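# Three arms lay a duct in a covered trench

## Task

Put the duct into the trench that has covers, then close both covers again; the duct and covers must stay in place without any arm holding them, and at the end every gripper must be released and every arm moved away.

## Robot and tools

Robots: three identical i2rt Big YAM arms named arm1, arm2 and arm3. Each has six joints, a two-finger gripper and a wrist camera. When joints 1 and 6 are at 0 and the hand is level and aimed forward, the wrist camera sits above the hand looking toward the fingertips. Reach is roughly 1.0 m from the joint 1 axis. There is also a fixed room camera, cam_high. The duct and covers are loose objects, and one may occasionally be nudged by something outside your control.

Frames: one shared scene frame, origin on the floor, +z upward. The hand point is halfway between the fingertips; the hand's z axis runs along the fingers and its y axis is the direction the fingers open and close. Each robot's foot pose is real but never printed, so you work only in joint space.

execute_actions(actions, cameras): actions is a list holding exactly one action or none. An action is an object keyed by robot name (arm1, arm2, arm3); each value has a single key "joints", which maps joint names to absolute targets (not offsets). Any subset of joints and robots may be named; all named motions begin at once and may finish at different moments. Joint names, units and allowed ranges: joint1_rad -2.879 to 2.879 (rotates the arm around its foot, positive is counter-clockwise seen from above, 0 points where the foot faces); joint2_rad 0 to 3.141 (shoulder, 0 has the upper arm pointing back about level, increasing lifts it up then forward); joint3_rad 0 to 3.019 (elbow, 0 is fully folded, increasing opens it); joint4_rad -1.692 to 1.57 (hand pitch, positive tips fingers up); joint5_rad -1.57 to 1.57 (hand side swing, positive toward the arm's right); joint6_rad -2.094 to 2.094 (hand roll, positive clockwise viewed from behind the hand); gripper_m 0 to 0.093 metres of fingertip gap. Tolerances counted as reached: ±0.045, ±0.14, ±0.09, ±0.055, ±0.03, ±0.035 rad for joints 1 to 6 and ±0.003 m for the gripper. Each finger can squeeze with about 50 to 62 N, sometimes less. An unknown key or a value out of range makes the whole call rejected with nothing moving. cameras is an optional list drawn from arm1_cam_wrist, arm2_cam_wrist, arm3_cam_wrist, cam_high, all; omitted, null or ["all"] returns every camera, [] returns none. An empty actions list just reports state and images.

wait(seconds): 0 to 10 s, commands nothing, and returns the same report as an empty action.

zoom_image(camera, region): enlarges part of that camera's latest full image; region is [x0, y0, x1, y1] in pixels with (0,0) at top-left, at most 504 by 504. All images are 504x504.

finished_scene(scene): ends the given scene number irreversibly after the robots hold the last command; its result says whether the job succeeded. Only call it when the duct and both covers rest correctly on their own and the arms are released and clear.

Reading results: each robot's state includes joint_positions and joint_status; a pictures line lists the cameras in image order. joint_status words: off_target (stopped short of the target and may still be pushing); contact_stop or time_out (the old target is dropped and the joint holds where it stopped, except a timed-out joint that keeps pushing toward its target or a nearby clipped one, at most 0.375, 0.375, 0.113, 0.225, 0.075, 0.3 rad from its position for joints 1 to 6, and resumes if the path frees up); not_followed (a self/inter-arm collision guard blocked that arm's joint targets, shown with a "joint command not followed" line and often a cause; the gripper part still runs, and the blocked targets may be retried with later actions). on_its_own describes joints this call didn't command; "held at" gives the held target, not the actual position. A joint you omit may still be driving to an earlier target. To relieve pushing, send a joint its current reported position. Tiny target changes may produce no movement. A joint carrying a load can sag.

Safety: the arms do not stop on contact and can press hard. A hard press between two robots fails and ends everything; a hard hit may too, and there is no state line for robot-to-robot contact. The collision guard may react too late and ignores fingers, gripper housings and wrist cameras. Because joints move at different speeds, the hand can sweep a wide path between postures, so stage moves. Arms don't coordinate: if one stalls the others continue. Never push objects off the work area or onto the floor; that fails the task. Drops, slips, slams and heavy pushing reduce quality.

Motor heat: holding loads or pushing warms motors, even while idle between replies. At 85 °C a MOTOR HOT warning appears; at 100 °C that arm's motors and gripper go limp until cooled, the arm falls, and an OVER-TEMPERATURE FAULT is reported, with affected keys showing limit_stop_at_motor_heat; resend their targets afterward.

Camera intrinsics (pinhole plus radial): arm1_cam_wrist fovy 50.203°, fx=fy 537.927, cx 249.787, cy 249.452; arm2_cam_wrist fovy 51.511°, f 522.319, c (249.077, 251.129); arm3_cam_wrist fovy 50.314°, f 536.575, c (252.002, 250.923); cam_high fovy 54.584°, f 488.41, c (253.517, 250.808).

Faster robot motion is better, and the simulation keeps running while you compose replies, with the robots holding their last command.

Each tool is called after "Request:" in YAML: its name, and indented under it one key for each argument.

## Session

Request:
execute_actions:
  actions: []

Scene clock: 0.00 s.
arm1.joint_positions: joint1_rad=-0.073 joint2_rad=+0.498 joint3_rad=+1.434 joint4_rad=-1.389 joint5_rad=-0.164 joint6_rad=+0.074 gripper_m=+0.094
arm1.joint_status: not commanded
arm1.hand: x=-0.7982 y=-0.0600 z=+1.5568 quat_wxyz=(-0.527, -0.025, -0.847, -0.069) (m; scene frame)
arm2.joint_positions: joint1_rad=+0.284 joint2_rad=+0.632 joint3_rad=+1.404 joint4_rad=-1.424 joint5_rad=-0.156 joint6_rad=+0.453 gripper_m=+0.095
arm2.joint_status: not commanded
arm2.hand: x=-0.0642 y=-0.3424 z=+1.2748 quat_wxyz=(-0.110, +0.611, -0.654, -0.431) (m; scene frame)
arm3.joint_positions: joint1_rad=+0.435 joint2_rad=+0.539 joint3_rad=+1.413 joint4_rad=-1.401 joint5_rad=-0.069 joint6_rad=-0.432 gripper_m=+0.095
arm3.joint_status: not commanded
arm3.hand: x=+0.8068 y=-0.1947 z=+1.5079 quat_wxyz=(-0.037, -0.773, -0.390, +0.498) (m; scene frame)
pictures: arm1_cam_wrist, arm2_cam_wrist, arm3_cam_wrist, cam_high
Images, in order (width x height): arm1_cam_wrist 504x504, arm2_cam_wrist 504x504, arm3_cam_wrist 504x504, cam_high 504x504.

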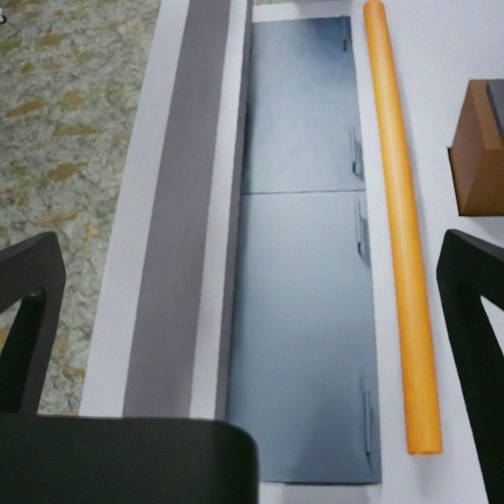

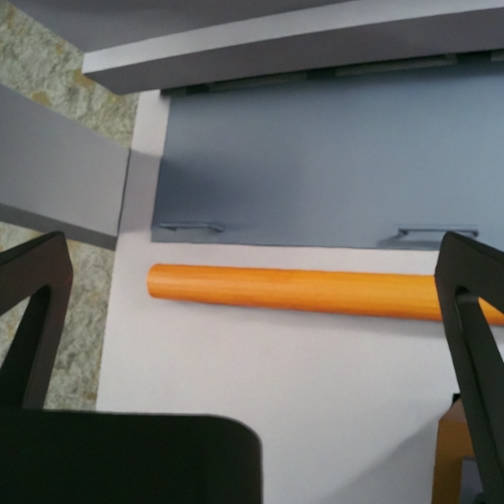

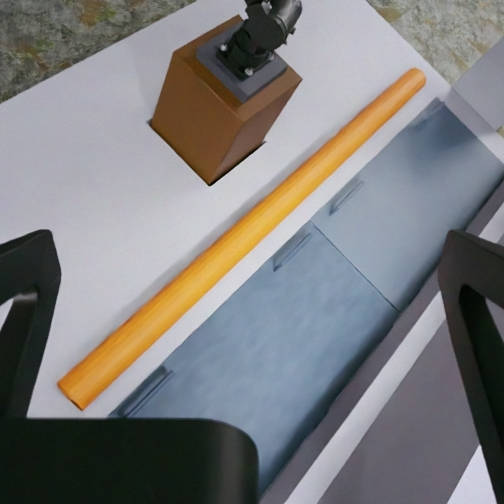

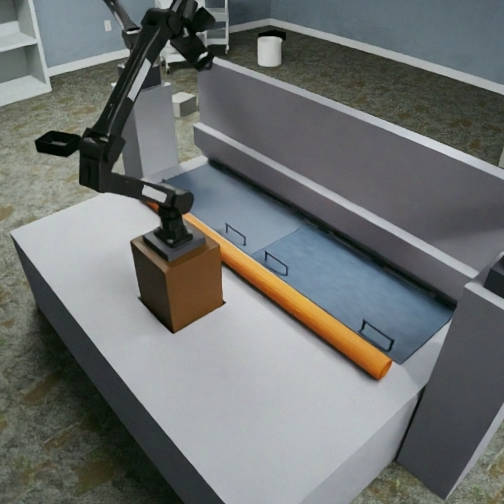

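Request:
execute_actions:
  actions:
    - {"arm1":{"joints":{"joint1_rad":0,"joint2_rad":1.57,"joint3_rad":1.57,"joint4_rad":-1.57,"joint5_rad":0,"joint6_rad":0}},"arm2":{"joints":{"joint1_rad":0,"joint2_rad":1.0,"joint3_rad":1.0,"joint4_rad":-1.57,"joint5_rad":0,"joint6_rad":0}},"arm3":{"joints":{"joint1_rad":0,"joint2_rad":1.57,"joint3_rad":1.57,"joint4_rad":-1.57,"joint5_rad":0,"joint6_rad":0}}}

Request:
execute_actions:
  actions:
    - {"arm1":{"joints":{"joint3_rad":1.0,"joint4_rad":-1.0}},"arm2":{"joints":{"joint4_rad":-1.0}},"arm3":{"joints":{"joint2_rad":1.0,"joint3_rad":1.0}}}

Request:
execute_actions:
  actions:
    - {"arm1":{"joints":{"joint1_rad":-0.4}},"arm2":{"joints":{"joint1_rad":0.4}},"arm3":{"joints":{"joint1_rad":0.4}}}

Scene clock: 11.27 s.
arm1.joint_positions: joint1_rad=-0.009 joint2_rad=+1.570 joint3_rad=+1.558 joint4_rad=-1.561 joint5_rad=-0.002 joint6_rad=+0.013 gripper_m=+0.094
arm1.joint_status: all done
arm1.hand: x=-0.4978 y=-0.0817 z=+1.2415 quat_wxyz=(+0.004, -0.017, -1.000, -0.004) (m; scene frame)
arm2.joint_positions: joint1_rad=+0.003 joint2_rad=+1.007 joint3_rad=+0.984 joint4_rad=-1.564 joint5_rad=-0.004 joint6_rad=+0.010 gripper_m=+0.095
arm2.joint_status: all done
arm2.hand: x=+0.0223 y=-0.2946 z=+0.9797 quat_wxyz=(+0.008, +0.713, -0.701, +0.007) (m; scene frame)
arm3.joint_positions: joint1_rad=+0.001 joint2_rad=+1.573 joint3_rad=+1.558 joint4_rad=-1.561 joint5_rad=-0.001 joint6_rad=-0.009 gripper_m=+0.095
arm3.joint_status: all done
arm3.hand: x=+0.4996 y=-0.1129 z=+1.2136 quat_wxyz=(-0.001, -1.000, -0.018, -0.002) (m; scene frame)
pictures: arm1_cam_wrist, arm2_cam_wrist, arm3_cam_wrist, cam_high
Images, in order (width x height): arm1_cam_wrist 504x504, arm2_cam_wrist 504x504, arm3_cam_wrist 504x504, cam_high 504x504.

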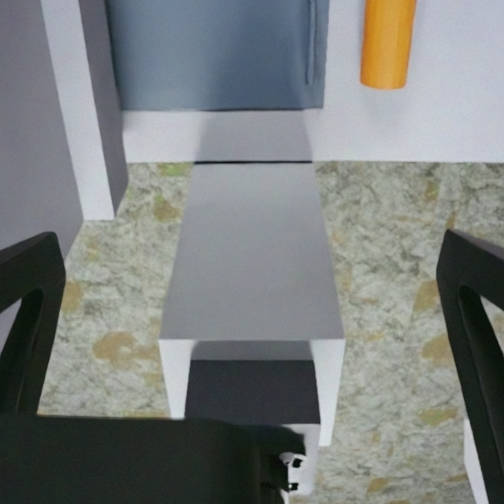

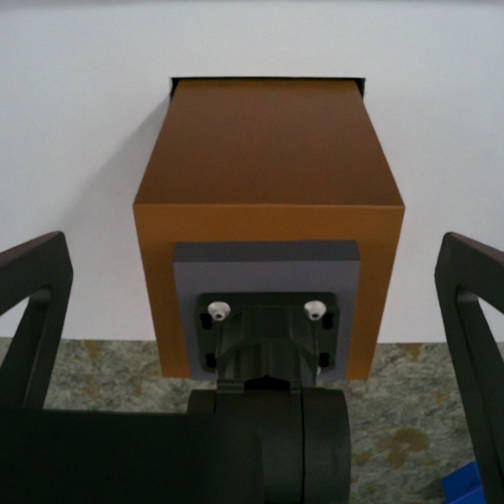

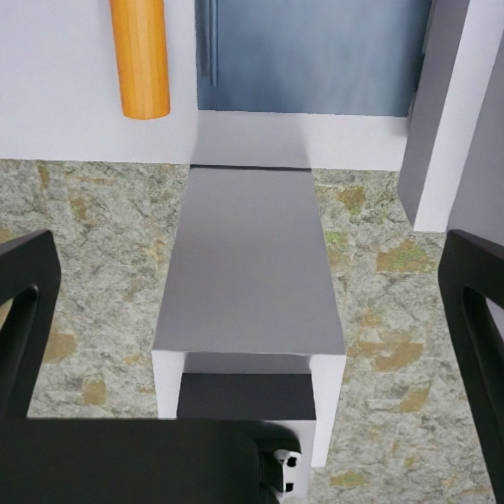

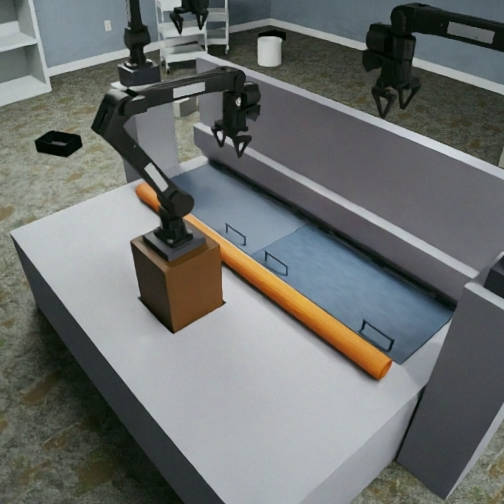

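Scene clock: 12.57 s.
arm1.joint_positions: joint1_rad=-0.009 joint2_rad=+1.565 joint3_rad=+1.001 joint4_rad=-1.010 joint5_rad=-0.002 joint6_rad=+0.013 gripper_m=+0.094
arm1.joint_status: all done
arm1.hand: x=-0.5600 y=-0.0792 z=+1.0430 quat_wxyz=(+0.004, -0.017, -1.000, -0.004) (m; scene frame)
arm2.joint_positions: joint1_rad=+0.003 joint2_rad=+1.007 joint3_rad=+0.984 joint4_rad=-1.013 joint5_rad=-0.004 joint6_rad=+0.010 gripper_m=+0.095
arm2.joint_status: all done
arm2.hand: x=+0.0187 y=-0.1651 z=+1.0133 quat_wxyz=(-0.182, +0.689, -0.676, -0.189) (m; scene frame)
arm3.joint_positions: joint1_rad=+0.001 joint2_rad=+0.994 joint3_rad=+1.002 joint4_rad=-1.567 joint5_rad=-0.001 joint6_rad=-0.009 gripper_m=+0.095
arm3.joint_status: all done
arm3.hand: x=+0.7137 y=-0.1070 z=+1.1977 quat_wxyz=(-0.001, -1.000, -0.018, +0.006) (m; scene frame)
pictures: arm1_cam_wrist, arm2_cam_wrist, arm3_cam_wrist, cam_high
Images, in order (width x height): arm1_cam_wrist 504x504, arm2_cam_wrist 504x504, arm3_cam_wrist 504x504, cam_high 504x504.

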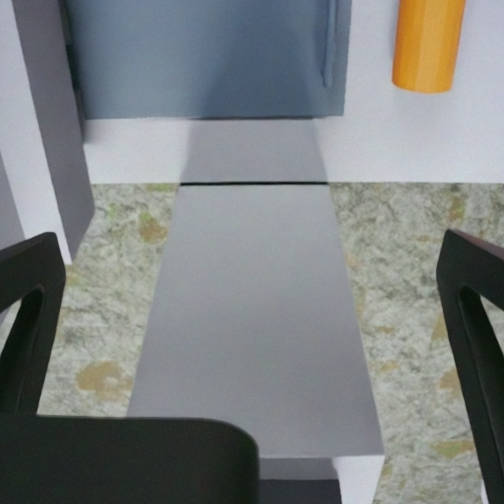

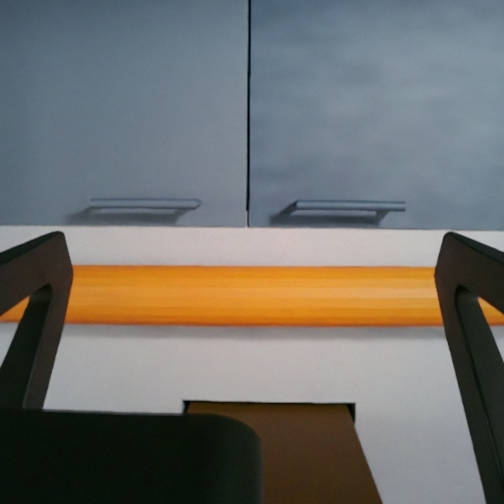

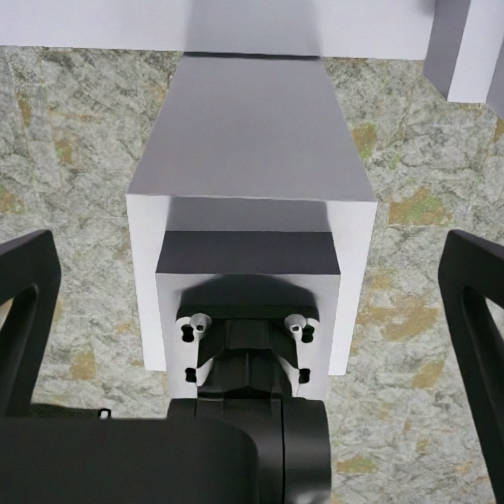

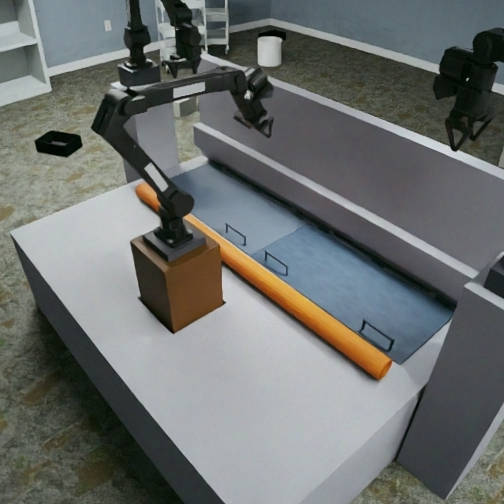

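Scene clock: 13.63 s.
arm1.joint_positions: joint1_rad=-0.408 joint2_rad=+1.565 joint3_rad=+1.001 joint4_rad=-1.007 joint5_rad=+0.001 joint6_rad=+0.011 gripper_m=+0.094
arm1.joint_status: all done
arm1.hand: x=-0.5953 y=-0.2384 z=+1.0423 quat_wxyz=(+0.003, -0.214, -0.977, -0.002) (m; scene frame)
arm2.joint_positions: joint1_rad=+0.400 joint2_rad=+1.007 joint3_rad=+0.984 joint4_rad=-1.012 joint5_rad=-0.002 joint6_rad=+0.008 gripper_m=+0.095
arm2.joint_status: all done
arm2.hand: x=-0.1286 y=-0.1987 z=+1.0132 quat_wxyz=(-0.141, +0.809, -0.527, -0.221) (m; scene frame)
arm3.joint_positions: joint1_rad=+0.399 joint2_rad=+0.994 joint3_rad=+1.002 joint4_rad=-1.567 joint5_rad=+0.000 joint6_rad=-0.008 gripper_m=+0.095
arm3.joint_status: all done
arm3.hand: x=+0.7363 y=-0.2057 z=+1.1977 quat_wxyz=(-0.001, -0.977, -0.215, +0.006) (m; scene frame)
pictures: arm1_cam_wrist, arm2_cam_wrist, arm3_cam_wrist, cam_high
Images, in order (width x height): arm1_cam_wrist 504x504, arm2_cam_wrist 504x504, arm3_cam_wrist 504x504, cam_high 504x504.

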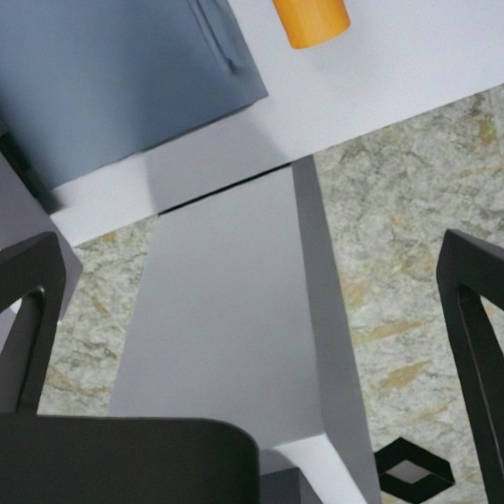

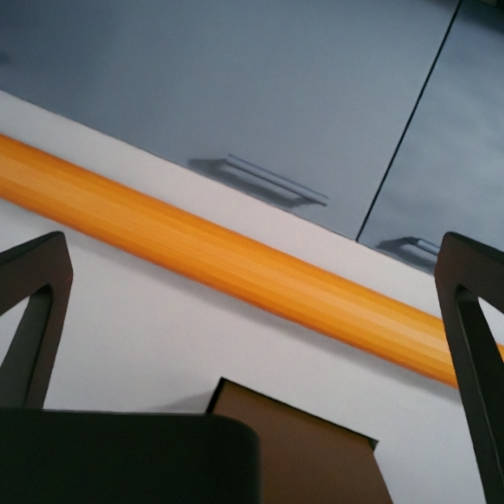

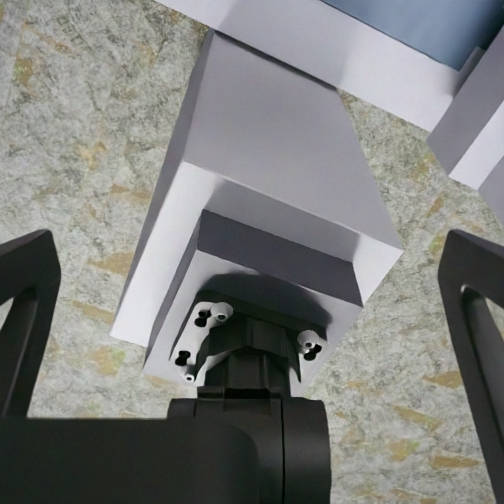

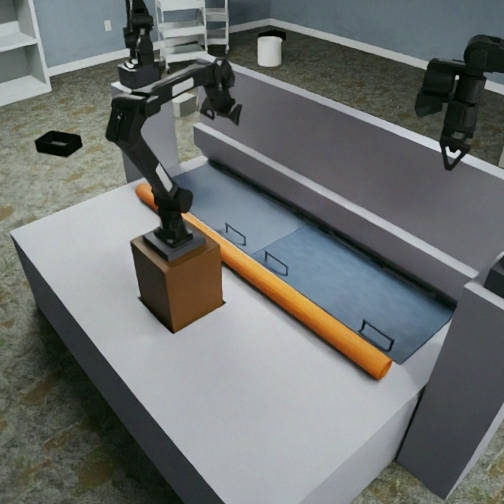

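Request:
execute_actions:
  actions:
    - {"arm1":{"joints":{"joint1_rad":-0.262,"joint2_rad":2.608,"joint3_rad":1.105,"joint4_rad":-0.068,"joint6_rad":-0.27}},"arm2":{"joints":{"joint1_rad":0,"joint2_rad":1.639,"joint3_rad":0.455,"joint4_rad":-0.387,"joint6_rad":1.59}},"arm3":{"joints":{"joint1_rad":0.164,"joint2_rad":2.532,"joint3_rad":1.034,"joint4_rad":-0.073,"joint6_rad":0.19}}}

Scene clock: 27.33 s.
arm1.joint_positions: joint1_rad=-0.253 joint2_rad=+2.600 joint3_rad=+1.101 joint4_rad=-0.078 joint5_rad=+0.000 joint6_rad=-0.257 gripper_m=+0.094
arm1.joint_status: all done
arm1.hand: x=-0.5795 y=-0.1747 z=+0.6232 quat_wxyz=(+0.006, -0.004, -1.000, -0.004) (m; scene frame)
arm2.joint_positions: joint1_rad=-0.001 joint2_rad=+1.627 joint3_rad=+0.446 joint4_rad=-0.396 joint5_rad=-0.002 joint6_rad=+1.580 gripper_m=+0.095
arm2.joint_status: all done
arm2.hand: x=+0.0247 y=-0.2961 z=+0.6530 quat_wxyz=(+0.000, +0.007, -1.000, +0.005) (m; scene frame)
arm3.joint_positions: joint1_rad=+0.159 joint2_rad=+2.527 joint3_rad=+1.023 joint4_rad=-0.083 joint5_rad=+0.000 joint6_rad=+0.181 gripper_m=+0.095
arm3.joint_status: all done
arm3.hand: x=+0.5841 y=-0.1718 z=+0.6223 quat_wxyz=(+0.001, -1.000, -0.002, -0.007) (m; scene frame)
pictures: arm1_cam_wrist, arm2_cam_wrist, arm3_cam_wrist, cam_high
Images, in order (width x height): arm1_cam_wrist 504x504, arm2_cam_wrist 504x504, arm3_cam_wrist 504x504, cam_high 504x504.

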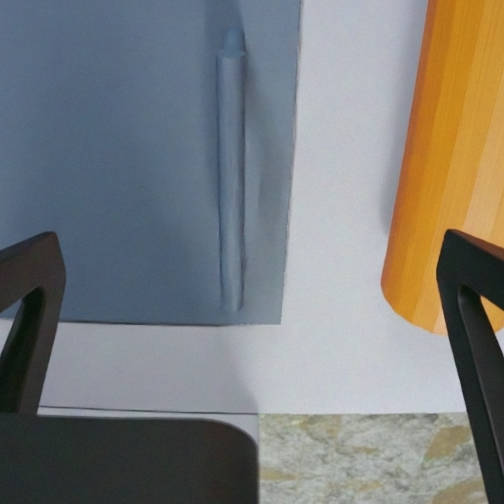

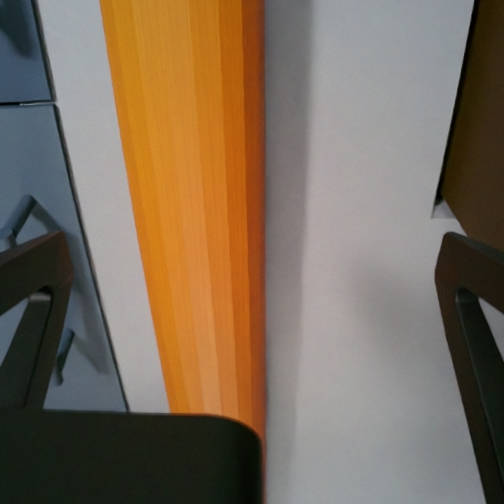

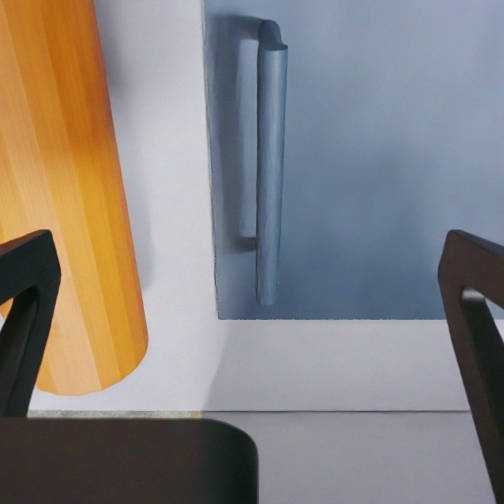

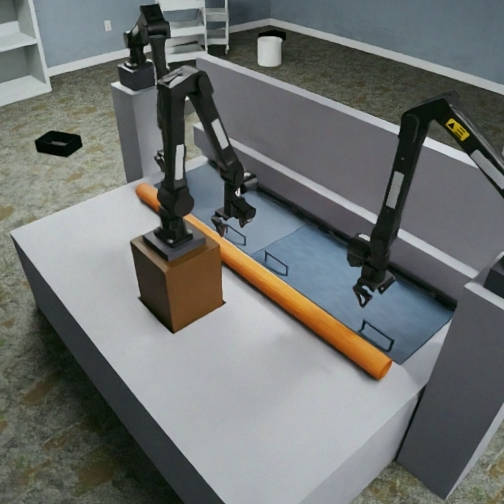

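Request:
execute_actions:
  actions:
    - {"arm1":{"joints":{"joint1_rad":-0.245,"joint2_rad":2.877,"joint3_rad":1.232,"joint4_rad":0.088,"gripper_m":0.05}},"arm2":{"joints":{"joint2_rad":2.029,"joint3_rad":0.54,"joint4_rad":-0.062}},"arm3":{"joints":{"joint1_rad":0.154,"joint2_rad":2.807,"joint3_rad":1.155,"joint4_rad":0.098,"gripper_m":0.05}}}

Scene clock: 37.10 s.
arm1.joint_positions: joint1_rad=-0.253 joint2_rad=+2.885 joint3_rad=+1.228 joint4_rad=+0.084 joint5_rad=+0.000 joint6_rad=-0.258 gripper_m=+0.050
arm1.joint_status: all done
arm1.hand: x=-0.6136 y=-0.1650 z=+0.5174 quat_wxyz=(+0.004, -0.004, -1.000, -0.003) (m; scene frame)
arm2.joint_positions: joint1_rad=-0.001 joint2_rad=+2.024 joint3_rad=+0.539 joint4_rad=-0.071 joint5_rad=-0.002 joint6_rad=+1.581 gripper_m=+0.095
arm2.joint_status: all done
arm2.hand: x=+0.0242 y=-0.2654 z=+0.5622 quat_wxyz=(+0.000, +0.006, -1.000, -0.006) (m; scene frame)
arm3.joint_positions: joint1_rad=+0.159 joint2_rad=+2.818 joint3_rad=+1.150 joint4_rad=+0.090 joint5_rad=+0.000 joint6_rad=+0.181 gripper_m=+0.050
arm3.joint_status: all done
arm3.hand: x=+0.6117 y=-0.1666 z=+0.5161 quat_wxyz=(+0.001, -1.000, -0.002, -0.002) (m; scene frame)
pictures: arm1_cam_wrist, arm2_cam_wrist, arm3_cam_wrist, cam_high
Images, in order (width x height): arm1_cam_wrist 504x504, arm2_cam_wrist 504x504, arm3_cam_wrist 504x504, cam_high 504x504.

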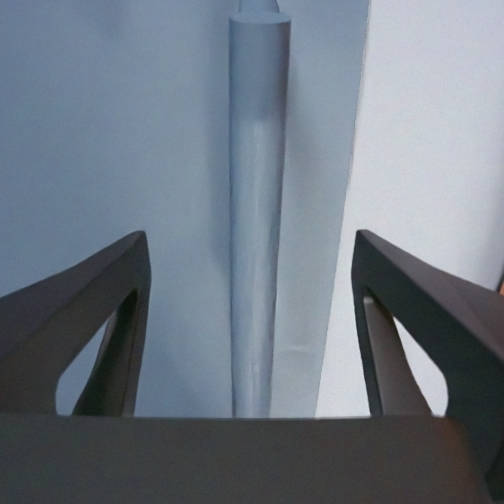

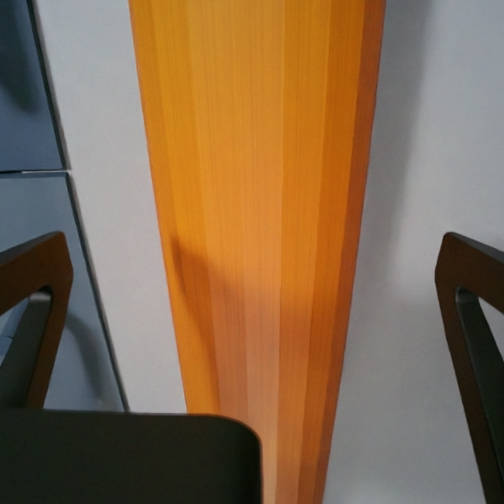

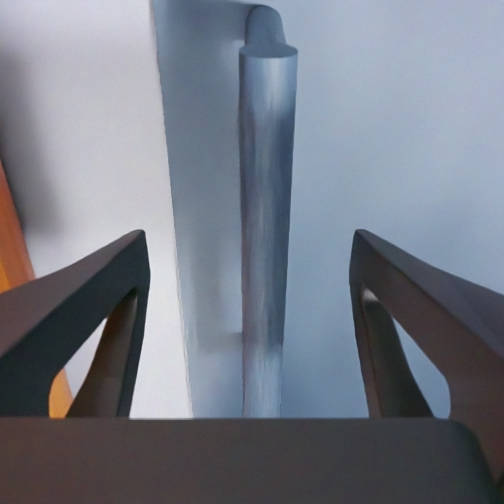

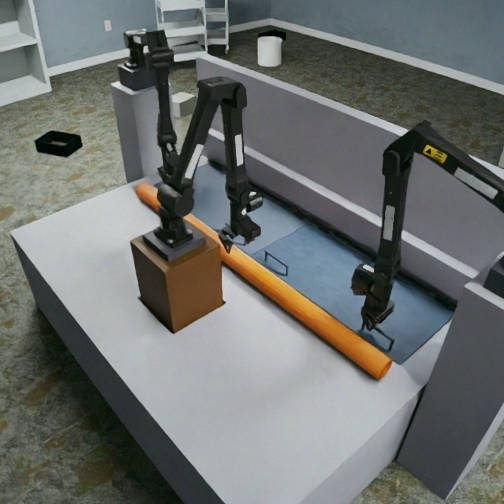

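Request:
execute_actions:
  actions:
    - {"arm1":{"joints":{"joint2_rad":2.94,"joint3_rad":1.294}},"arm2":{"joints":{"joint2_rad":2.316,"joint3_rad":0.628,"joint4_rad":0.13}},"arm3":{"joints":{"joint2_rad":2.867,"joint3_rad":1.21,"joint1_rad":0.14}}}
  cameras: []

Request:
execute_actions:
  actions:
    - {"arm1":{"joints":{"gripper_m":0}},"arm2":{"joints":{"gripper_m":0.04}},"arm3":{"joints":{"gripper_m":0}}}

Scene clock: 46.43 s.
arm1.joint_positions: joint1_rad=-0.253 joint2_rad=+2.910 joint3_rad=+1.294 joint4_rad=+0.084 joint5_rad=+0.000 joint6_rad=-0.258 gripper_m=+0.050
arm1.joint_status: all done
arm1.hand: x=-0.5884 y=-0.1718 z=+0.5066 quat_wxyz=(-0.016, -0.004, -1.000, +0.002) (m; scene frame)
arm2.joint_positions: joint1_rad=-0.001 joint2_rad=+2.110 joint3_rad=+0.606 joint4_rad=+0.057 joint5_rad=-0.002 joint6_rad=+1.582 gripper_m=+0.095
arm2.joint_status: joint2_rad time_out (moved +0.086 of +0.292); joint4_rad time_out (moved +0.128 of +0.201); the others done
arm2.on_its_own: joint2_rad reads +2.110 and still pushes toward +2.316 since a time_out; joint4_rad reads +0.057 and still pushes toward +0.130 since a time_out
arm2.hand: x=+0.0232 y=-0.2204 z=+0.5426 quat_wxyz=(+0.001, +0.006, -0.998, -0.060) (m; scene frame)
arm3.joint_positions: joint1_rad=+0.146 joint2_rad=+2.845 joint3_rad=+1.210 joint4_rad=+0.091 joint5_rad=+0.000 joint6_rad=+0.181 gripper_m=+0.050
arm3.joint_status: all done
arm3.hand: x=+0.5891 y=-0.1656 z=+0.5049 quat_wxyz=(-0.002, -1.000, +0.004, +0.014) (m; scene frame)
pictures: none
No camera images: the call's "cameras" was empty. Leave "cameras" out to get every camera's image.

not run: a stop came earlier in this reply.

Request:
execute_actions:
  actions:
    - {"arm1":{"joints":{"joint2_rad":2.97}},"arm2":{"joints":{"joint2_rad":1.95,"joint3_rad":0.535,"joint4_rad":-0.062}},"arm3":{"joints":{"joint2_rad":2.90}}}
  cameras: []

Request:
execute_actions:
  actions:
    - {"arm2":{"joints":{"joint2_rad":2.1,"joint3_rad":0.55,"joint4_rad":-0.02}}}

Scene clock: 51.60 s.
arm1.joint_positions: joint1_rad=-0.253 joint2_rad=+2.950 joint3_rad=+1.294 joint4_rad=+0.084 joint5_rad=+0.000 joint6_rad=-0.258 gripper_m=+0.050
arm1.joint_status: all done
arm1.hand: x=-0.6120 y=-0.1654 z=+0.4923 quat_wxyz=(+0.003, -0.004, -1.000, -0.003) (m; scene frame)
arm2.joint_positions: joint1_rad=-0.001 joint2_rad=+1.946 joint3_rad=+0.536 joint4_rad=-0.060 joint5_rad=-0.002 joint6_rad=+1.582 gripper_m=+0.095
arm2.joint_status: all done
arm2.hand: x=+0.0235 y=-0.2413 z=+0.5836 quat_wxyz=(+0.001, +0.006, -0.999, -0.048) (m; scene frame)
arm3.joint_positions: joint1_rad=+0.146 joint2_rad=+2.888 joint3_rad=+1.210 joint4_rad=+0.091 joint5_rad=+0.000 joint6_rad=+0.181 gripper_m=+0.050
arm3.joint_status: all done
arm3.hand: x=+0.6136 y=-0.1613 z=+0.4900 quat_wxyz=(+0.001, -1.000, +0.004, -0.007) (m; scene frame)
pictures: none
No camera images: the call's "cameras" was empty. Leave "cameras" out to get every camera's image.

Scene clock: 52.47 s.
arm1.joint_positions: joint1_rad=-0.253 joint2_rad=+2.950 joint3_rad=+1.294 joint4_rad=+0.084 joint5_rad=+0.000 joint6_rad=-0.258 gripper_m=+0.050
arm1.joint_status: not commanded
arm1.hand: x=-0.6120 y=-0.1654 z=+0.4923 quat_wxyz=(+0.003, -0.004, -1.000, -0.003) (m; scene frame)
arm2.joint_positions: joint1_rad=-0.001 joint2_rad=+2.096 joint3_rad=+0.549 joint4_rad=-0.026 joint5_rad=-0.002 joint6_rad=+1.582 gripper_m=+0.095
arm2.joint_status: all done
arm2.hand: x=+0.0243 y=-0.2718 z=+0.5439 quat_wxyz=(+0.000, +0.005, -1.000, +0.003) (m; scene frame)
arm3.joint_positions: joint1_rad=+0.146 joint2_rad=+2.888 joint3_rad=+1.210 joint4_rad=+0.091 joint5_rad=+0.000 joint6_rad=+0.181 gripper_m=+0.050
arm3.joint_status: not commanded
arm3.hand: x=+0.6136 y=-0.1613 z=+0.4900 quat_wxyz=(+0.001, -1.000, +0.004, -0.007) (m; scene frame)
pictures: arm1_cam_wrist, arm2_cam_wrist, arm3_cam_wrist, cam_high
Images, in order (width x height): arm1_cam_wrist 504x504, arm2_cam_wrist 504x504, arm3_cam_wrist 504x504, cam_high 504x504.

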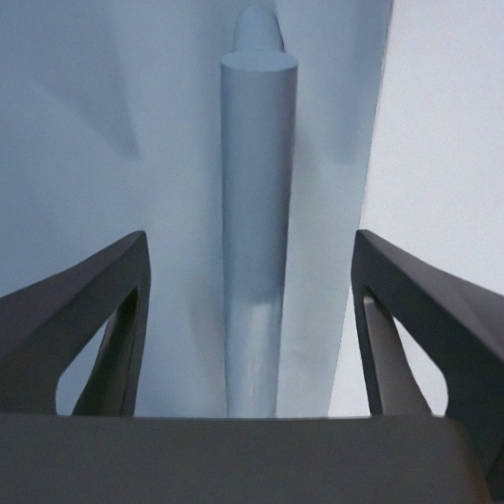

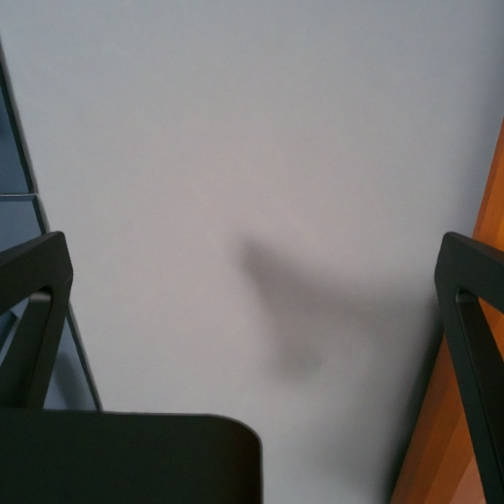

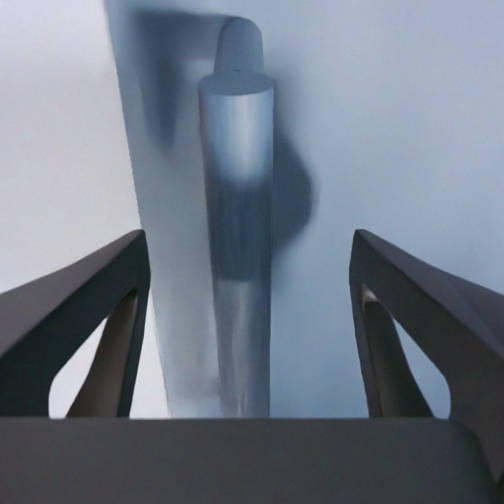

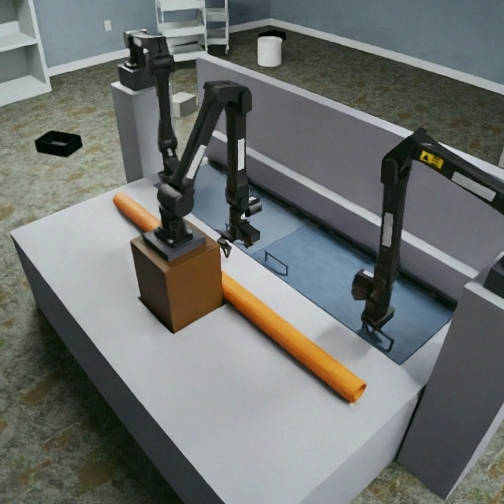

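Request:
execute_actions:
  actions:
    - {"arm1":{"joints":{"gripper_m":0}},"arm2":{"joints":{"joint2_rad":1.9,"gripper_m":0}},"arm3":{"joints":{"gripper_m":0}}}
  cameras: []

Request:
execute_actions:
  actions:
    - {"arm2":{"joints":{"joint3_rad":0.507,"joint4_rad":-0.43}}}
  cameras: []

Request:
execute_actions:
  actions:
    - {"arm2":{"joints":{"joint2_rad":2.14}}}

Scene clock: 63.27 s.
arm1.joint_positions: joint1_rad=-0.253 joint2_rad=+2.950 joint3_rad=+1.294 joint4_rad=+0.085 joint5_rad=+0.002 joint6_rad=-0.249 gripper_m=+0.010
arm1.joint_status: gripper_m off_target (ended at +0.010, target +0.000)
arm1.hand: x=-0.6120 y=-0.1658 z=+0.4923 quat_wxyz=(+0.003, -0.008, -1.000, -0.002) (m; scene frame)
arm2.joint_positions: joint1_rad=-0.001 joint2_rad=+1.893 joint3_rad=+0.549 joint4_rad=-0.024 joint5_rad=-0.002 joint6_rad=+1.582 gripper_m=+0.001
arm2.joint_status: all done
arm2.hand: x=+0.0228 y=-0.2096 z=+0.6021 quat_wxyz=(+0.001, +0.006, -0.995, -0.099) (m; scene frame)
arm3.joint_positions: joint1_rad=+0.147 joint2_rad=+2.888 joint3_rad=+1.210 joint4_rad=+0.092 joint5_rad=-0.006 joint6_rad=+0.175 gripper_m=+0.010
arm3.joint_status: gripper_m off_target (ended at +0.010, target +0.000)
arm3.hand: x=+0.6136 y=-0.1628 z=+0.4900 quat_wxyz=(-0.001, -1.000, +0.001, -0.007) (m; scene frame)
pictures: none
No camera images: the call's "cameras" was empty. Leave "cameras" out to get every camera's image.

Scene clock: 64.40 s.
arm1.joint_positions: joint1_rad=-0.253 joint2_rad=+2.950 joint3_rad=+1.294 joint4_rad=+0.085 joint5_rad=+0.002 joint6_rad=-0.249 gripper_m=+0.010
arm1.joint_status: not commanded
arm1.hand: x=-0.6120 y=-0.1658 z=+0.4923 quat_wxyz=(+0.003, -0.008, -1.000, -0.002) (m; scene frame)
arm2.joint_positions: joint1_rad=-0.001 joint2_rad=+1.893 joint3_rad=+0.508 joint4_rad=-0.422 joint5_rad=-0.002 joint6_rad=+1.582 gripper_m=+0.001
arm2.joint_status: all done
arm2.hand: x=+0.0255 y=-0.3314 z=+0.6014 quat_wxyz=(-0.002, +0.005, -0.993, +0.120) (m; scene frame)
arm3.joint_positions: joint1_rad=+0.147 joint2_rad=+2.888 joint3_rad=+1.210 joint4_rad=+0.092 joint5_rad=-0.006 joint6_rad=+0.175 gripper_m=+0.010
arm3.joint_status: not commanded
arm3.hand: x=+0.6136 y=-0.1628 z=+0.4900 quat_wxyz=(-0.001, -1.000, +0.001, -0.007) (m; scene frame)
pictures: none
No camera images: the call's "cameras" was empty. Leave "cameras" out to get every camera's image.

Scene clock: 65.40 s.
arm1.joint_positions: joint1_rad=-0.253 joint2_rad=+2.950 joint3_rad=+1.294 joint4_rad=+0.085 joint5_rad=+0.002 joint6_rad=-0.249 gripper_m=+0.010
arm1.joint_status: not commanded
arm1.hand: x=-0.6120 y=-0.1658 z=+0.4923 quat_wxyz=(+0.003, -0.008, -1.000, -0.002) (m; scene frame)
arm2.joint_positions: joint1_rad=-0.001 joint2_rad=+2.137 joint3_rad=+0.508 joint4_rad=-0.422 joint5_rad=-0.002 joint6_rad=+1.582 gripper_m=+0.001
arm2.joint_status: all done
arm2.hand: x=+0.0273 y=-0.4043 z=+0.5623 quat_wxyz=(-0.004, +0.005, -0.971, +0.240) (m; scene frame)
arm3.joint_positions: joint1_rad=+0.147 joint2_rad=+2.888 joint3_rad=+1.210 joint4_rad=+0.092 joint5_rad=-0.006 joint6_rad=+0.175 gripper_m=+0.010
arm3.joint_status: not commanded
arm3.hand: x=+0.6136 y=-0.1628 z=+0.4900 quat_wxyz=(-0.001, -1.000, +0.001, -0.007) (m; scene frame)
pictures: arm1_cam_wrist, arm2_cam_wrist, arm3_cam_wrist, cam_high
Images, in order (width x height): arm1_cam_wrist 504x504, arm2_cam_wrist 504x504, arm3_cam_wrist 504x504, cam_high 504x504.

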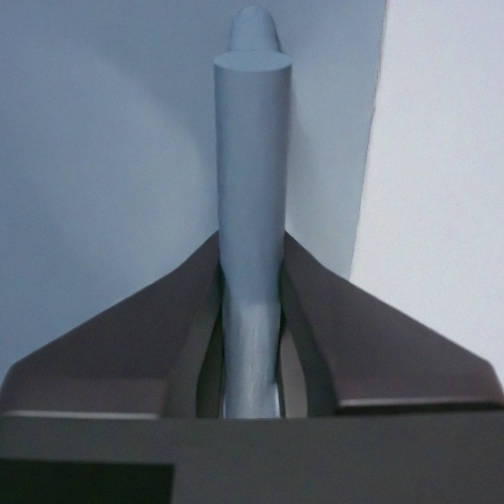

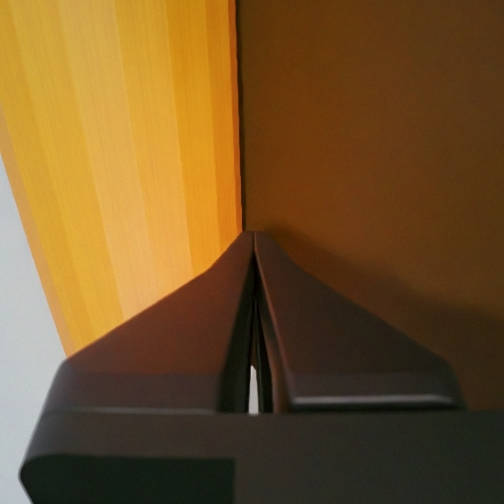

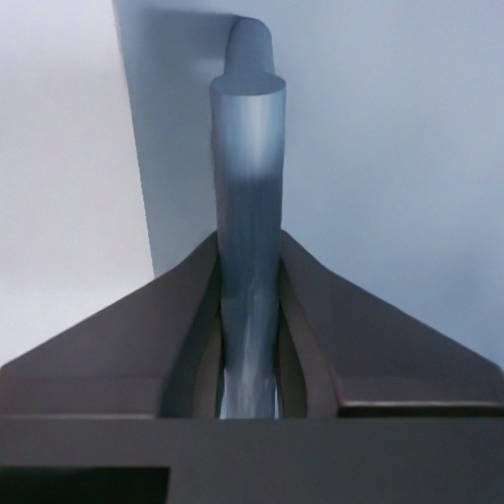

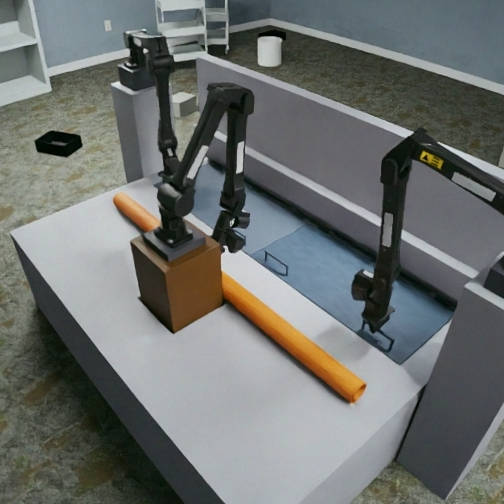

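Request:
execute_actions:
  actions:
    - {"arm2":{"joints":{"joint3_rad":0.637,"joint4_rad":-0.565}}}
  cameras: []

Request:
execute_actions:
  actions:
    - {"arm2":{"joints":{"gripper_m":0.093,"joint2_rad":2.24,"joint4_rad":-0.465}}}
  cameras: ["arm2_cam_wrist"]

Request:
execute_actions:
  actions:
    - {"arm2":{"joints":{"joint2_rad":2.32,"joint4_rad":-0.38}}}
  cameras: ["arm2_cam_wrist","cam_high"]

Scene clock: 71.57 s.
arm1.joint_positions: joint1_rad=-0.253 joint2_rad=+2.950 joint3_rad=+1.294 joint4_rad=+0.085 joint5_rad=+0.002 joint6_rad=-0.249 gripper_m=+0.010
arm1.joint_status: not commanded
arm1.hand: x=-0.6120 y=-0.1658 z=+0.4923 quat_wxyz=(+0.003, -0.008, -1.000, -0.002) (m; scene frame)
arm2.joint_positions: joint1_rad=-0.001 joint2_rad=+2.137 joint3_rad=+0.641 joint4_rad=-0.555 joint5_rad=-0.002 joint6_rad=+1.582 gripper_m=+0.001
arm2.joint_status: all done
arm2.hand: x=+0.0261 y=-0.3536 z=+0.5625 quat_wxyz=(-0.004, +0.005, -0.971, +0.240) (m; scene frame)
arm3.joint_positions: joint1_rad=+0.147 joint2_rad=+2.888 joint3_rad=+1.210 joint4_rad=+0.092 joint5_rad=-0.006 joint6_rad=+0.175 gripper_m=+0.010
arm3.joint_status: not commanded
arm3.hand: x=+0.6136 y=-0.1628 z=+0.4900 quat_wxyz=(-0.001, -1.000, +0.001, -0.007) (m; scene frame)
pictures: none
No camera images: the call's "cameras" was empty. Leave "cameras" out to get every camera's image.

Scene clock: 72.43 s.
arm1.joint_positions: joint1_rad=-0.253 joint2_rad=+2.950 joint3_rad=+1.294 joint4_rad=+0.085 joint5_rad=+0.002 joint6_rad=-0.249 gripper_m=+0.010
arm1.joint_status: not commanded
arm1.hand: x=-0.6120 y=-0.1658 z=+0.4923 quat_wxyz=(+0.003, -0.008, -1.000, -0.002) (m; scene frame)
arm2.joint_positions: joint1_rad=-0.001 joint2_rad=+2.231 joint3_rad=+0.641 joint4_rad=-0.472 joint5_rad=-0.002 joint6_rad=+1.582 gripper_m=+0.093
arm2.joint_status: all done
arm2.hand: x=+0.0265 y=-0.3665 z=+0.5372 quat_wxyz=(-0.004, +0.005, -0.969, +0.245) (m; scene frame)
arm3.joint_positions: joint1_rad=+0.147 joint2_rad=+2.888 joint3_rad=+1.210 joint4_rad=+0.092 joint5_rad=-0.006 joint6_rad=+0.175 gripper_m=+0.010
arm3.joint_status: not commanded
arm3.hand: x=+0.6136 y=-0.1628 z=+0.4900 quat_wxyz=(-0.001, -1.000, +0.001, -0.007) (m; scene frame)
pictures: arm2_cam_wrist
Images, in order (width x height): arm2_cam_wrist 504x504.

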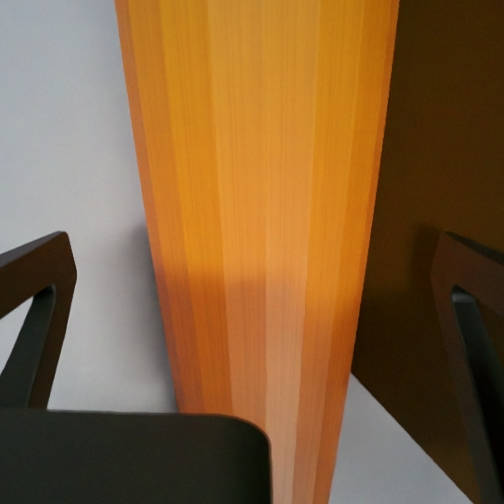

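Scene clock: 73.27 s.
arm1.joint_positions: joint1_rad=-0.253 joint2_rad=+2.950 joint3_rad=+1.294 joint4_rad=+0.085 joint5_rad=+0.002 joint6_rad=-0.249 gripper_m=+0.010
arm1.joint_status: not commanded
arm1.hand: x=-0.6120 y=-0.1658 z=+0.4923 quat_wxyz=(+0.003, -0.008, -1.000, -0.002) (m; scene frame)
arm2.joint_positions: joint1_rad=-0.001 joint2_rad=+2.309 joint3_rad=+0.641 joint4_rad=-0.388 joint5_rad=-0.002 joint6_rad=+1.582 gripper_m=+0.093
arm2.joint_status: all done
arm2.hand: x=+0.0267 y=-0.3757 z=+0.5151 quat_wxyz=(-0.004, +0.005, -0.970, +0.242) (m; scene frame)
arm3.joint_positions: joint1_rad=+0.147 joint2_rad=+2.888 joint3_rad=+1.210 joint4_rad=+0.092 joint5_rad=-0.006 joint6_rad=+0.175 gripper_m=+0.010
arm3.joint_status: not commanded
arm3.hand: x=+0.6136 y=-0.1628 z=+0.4900 quat_wxyz=(-0.001, -1.000, +0.001, -0.007) (m; scene frame)
pictures: arm2_cam_wrist, cam_high
Images, in order (width x height): arm2_cam_wrist 504x504, cam_high 504x504.

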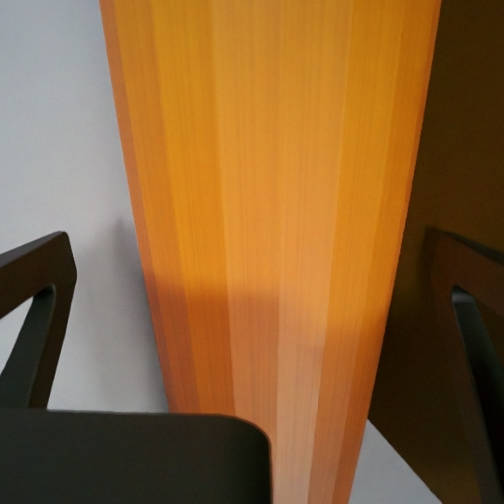

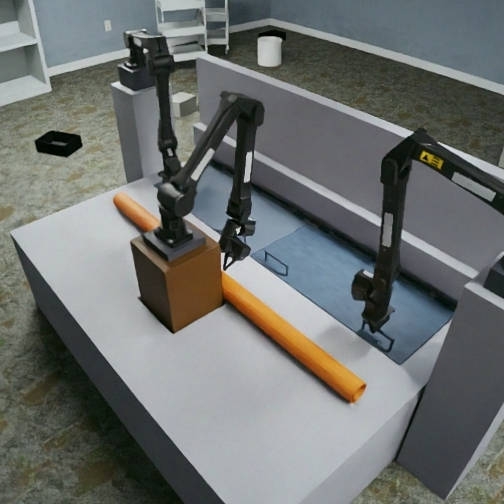

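Request:
execute_actions:
  actions:
    - {"arm2":{"joints":{"joint2_rad":2.36,"joint4_rad":-0.33}}}
  cameras: []

Request:
execute_actions:
  actions:
    - {"arm2":{"joints":{"joint4_rad":-0.15}}}
  cameras: ["arm2_cam_wrist"]

Scene clock: 77.43 s.
arm1.joint_positions: joint1_rad=-0.253 joint2_rad=+2.950 joint3_rad=+1.294 joint4_rad=+0.085 joint5_rad=+0.002 joint6_rad=-0.249 gripper_m=+0.010
arm1.joint_status: not commanded
arm1.hand: x=-0.6120 y=-0.1658 z=+0.4923 quat_wxyz=(+0.003, -0.008, -1.000, -0.002) (m; scene frame)
arm2.joint_positions: joint1_rad=-0.001 joint2_rad=+2.341 joint3_rad=+0.641 joint4_rad=-0.337 joint5_rad=-0.002 joint6_rad=+1.582 gripper_m=+0.093
arm2.joint_status: all done
arm2.hand: x=+0.0268 y=-0.3767 z=+0.5045 quat_wxyz=(-0.004, +0.005, -0.972, +0.233) (m; scene frame)
arm3.joint_positions: joint1_rad=+0.147 joint2_rad=+2.888 joint3_rad=+1.210 joint4_rad=+0.092 joint5_rad=-0.006 joint6_rad=+0.175 gripper_m=+0.010
arm3.joint_status: not commanded
arm3.hand: x=+0.6136 y=-0.1628 z=+0.4900 quat_wxyz=(-0.001, -1.000, +0.001, -0.007) (m; scene frame)
pictures: none
No camera images: the call's "cameras" was empty. Leave "cameras" out to get every camera's image.

Scene clock: 79.47 s.
arm1.joint_positions: joint1_rad=-0.253 joint2_rad=+2.950 joint3_rad=+1.294 joint4_rad=+0.085 joint5_rad=+0.002 joint6_rad=-0.249 gripper_m=+0.010
arm1.joint_status: not commanded
arm1.hand: x=-0.6120 y=-0.1658 z=+0.4923 quat_wxyz=(+0.003, -0.008, -1.000, -0.002) (m; scene frame)
arm2.joint_positions: joint1_rad=-0.001 joint2_rad=+2.346 joint3_rad=+0.598 joint4_rad=-0.217 joint5_rad=-0.002 joint6_rad=+1.582 gripper_m=+0.093
arm2.joint_status: joint4_rad time_out (moved +0.120 of +0.187)
arm2.on_its_own: joint4_rad reads -0.217 and still pushes toward -0.150 since a time_out
arm2.hand: x=+0.0268 y=-0.3776 z=+0.4984 quat_wxyz=(-0.004, +0.005, -0.980, +0.198) (m; scene frame)
arm3.joint_positions: joint1_rad=+0.147 joint2_rad=+2.888 joint3_rad=+1.210 joint4_rad=+0.092 joint5_rad=-0.006 joint6_rad=+0.175 gripper_m=+0.010
arm3.joint_status: not commanded
arm3.hand: x=+0.6136 y=-0.1628 z=+0.4900 quat_wxyz=(-0.001, -1.000, +0.001, -0.007) (m; scene frame)
pictures: arm2_cam_wrist
Images, in order (width x height): arm2_cam_wrist 504x504.

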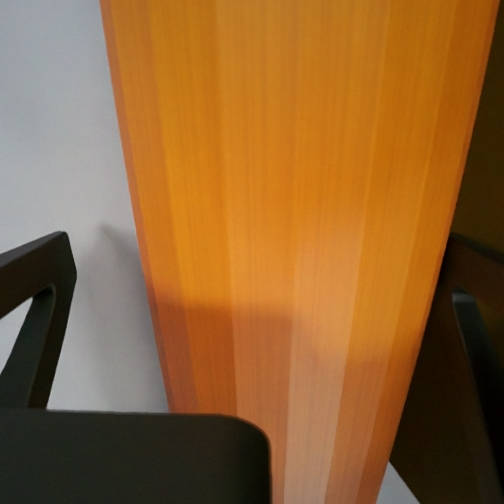

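Request:
execute_actions:
  actions:
    - {"arm1":{"joints":{"joint1_rad":-0.166,"joint2_rad":2.68,"joint3_rad":1.061,"joint4_rad":0.068,"joint6_rad":-0.176}},"arm2":{"joints":{"gripper_m":0.04,"joint3_rad":0.59,"joint4_rad":-0.217}},"arm3":{"joints":{"joint1_rad":0.072,"joint2_rad":2.606,"joint3_rad":0.991,"joint4_rad":0.064,"joint6_rad":0.098}}}

Scene clock: 87.03 s.
arm1.joint_positions: joint1_rad=-0.191 joint2_rad=+2.747 joint3_rad=+1.095 joint4_rad=+0.086 joint5_rad=+0.024 joint6_rad=-0.181 gripper_m=+0.010
arm1.joint_status: all done
arm1.hand: x=-0.6130 y=-0.1462 z=+0.5698 quat_wxyz=(+0.002, -0.011, -1.000, +0.009) (m; scene frame)
arm2.joint_positions: joint1_rad=-0.001 joint2_rad=+2.348 joint3_rad=+0.583 joint4_rad=-0.217 joint5_rad=-0.002 joint6_rad=+1.582 gripper_m=+0.074
arm2.joint_status: gripper_m off_target (ended at +0.073, target +0.040); the others done
arm2.hand: x=+0.0270 y=-0.3873 z=+0.5007 quat_wxyz=(-0.004, +0.005, -0.978, +0.206) (m; scene frame)
arm3.joint_positions: joint1_rad=+0.088 joint2_rad=+2.679 joint3_rad=+1.024 joint4_rad=+0.081 joint5_rad=-0.019 joint6_rad=+0.108 gripper_m=+0.011
arm3.joint_status: all done
arm3.hand: x=+0.6139 y=-0.1437 z=+0.5680 quat_wxyz=(-0.009, -1.000, -0.003, -0.002) (m; scene frame)
pictures: arm1_cam_wrist, arm2_cam_wrist, arm3_cam_wrist, cam_high
Images, in order (width x height): arm1_cam_wrist 504x504, arm2_cam_wrist 504x504, arm3_cam_wrist 504x504, cam_high 504x504.

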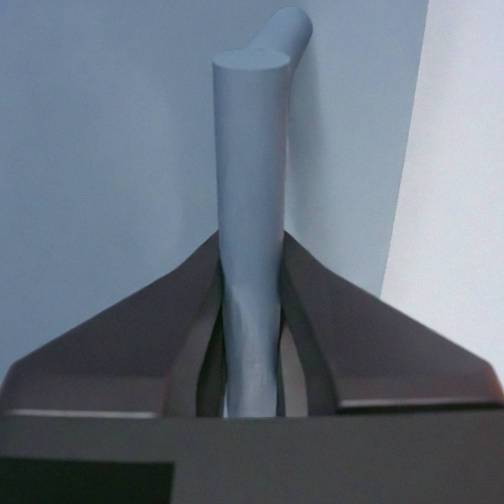

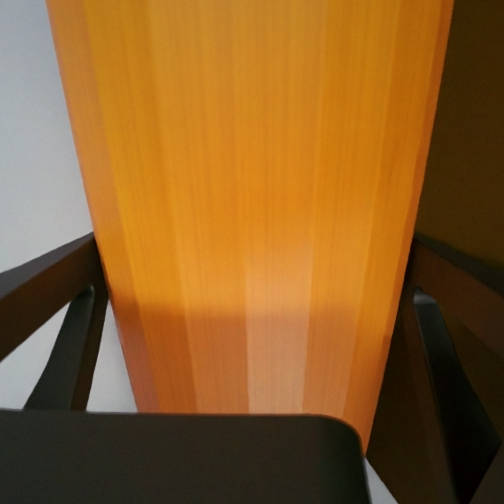

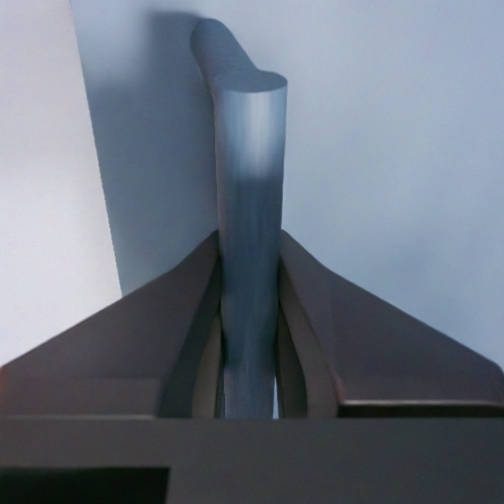

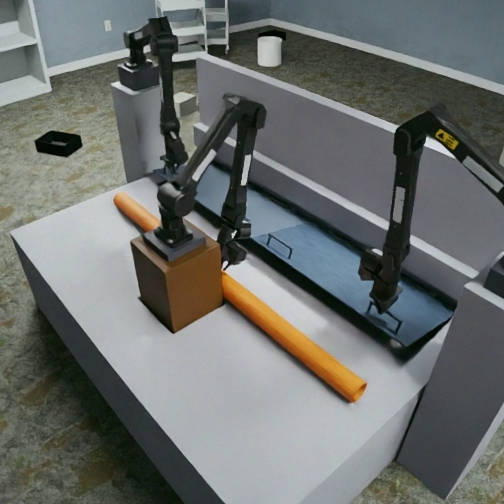

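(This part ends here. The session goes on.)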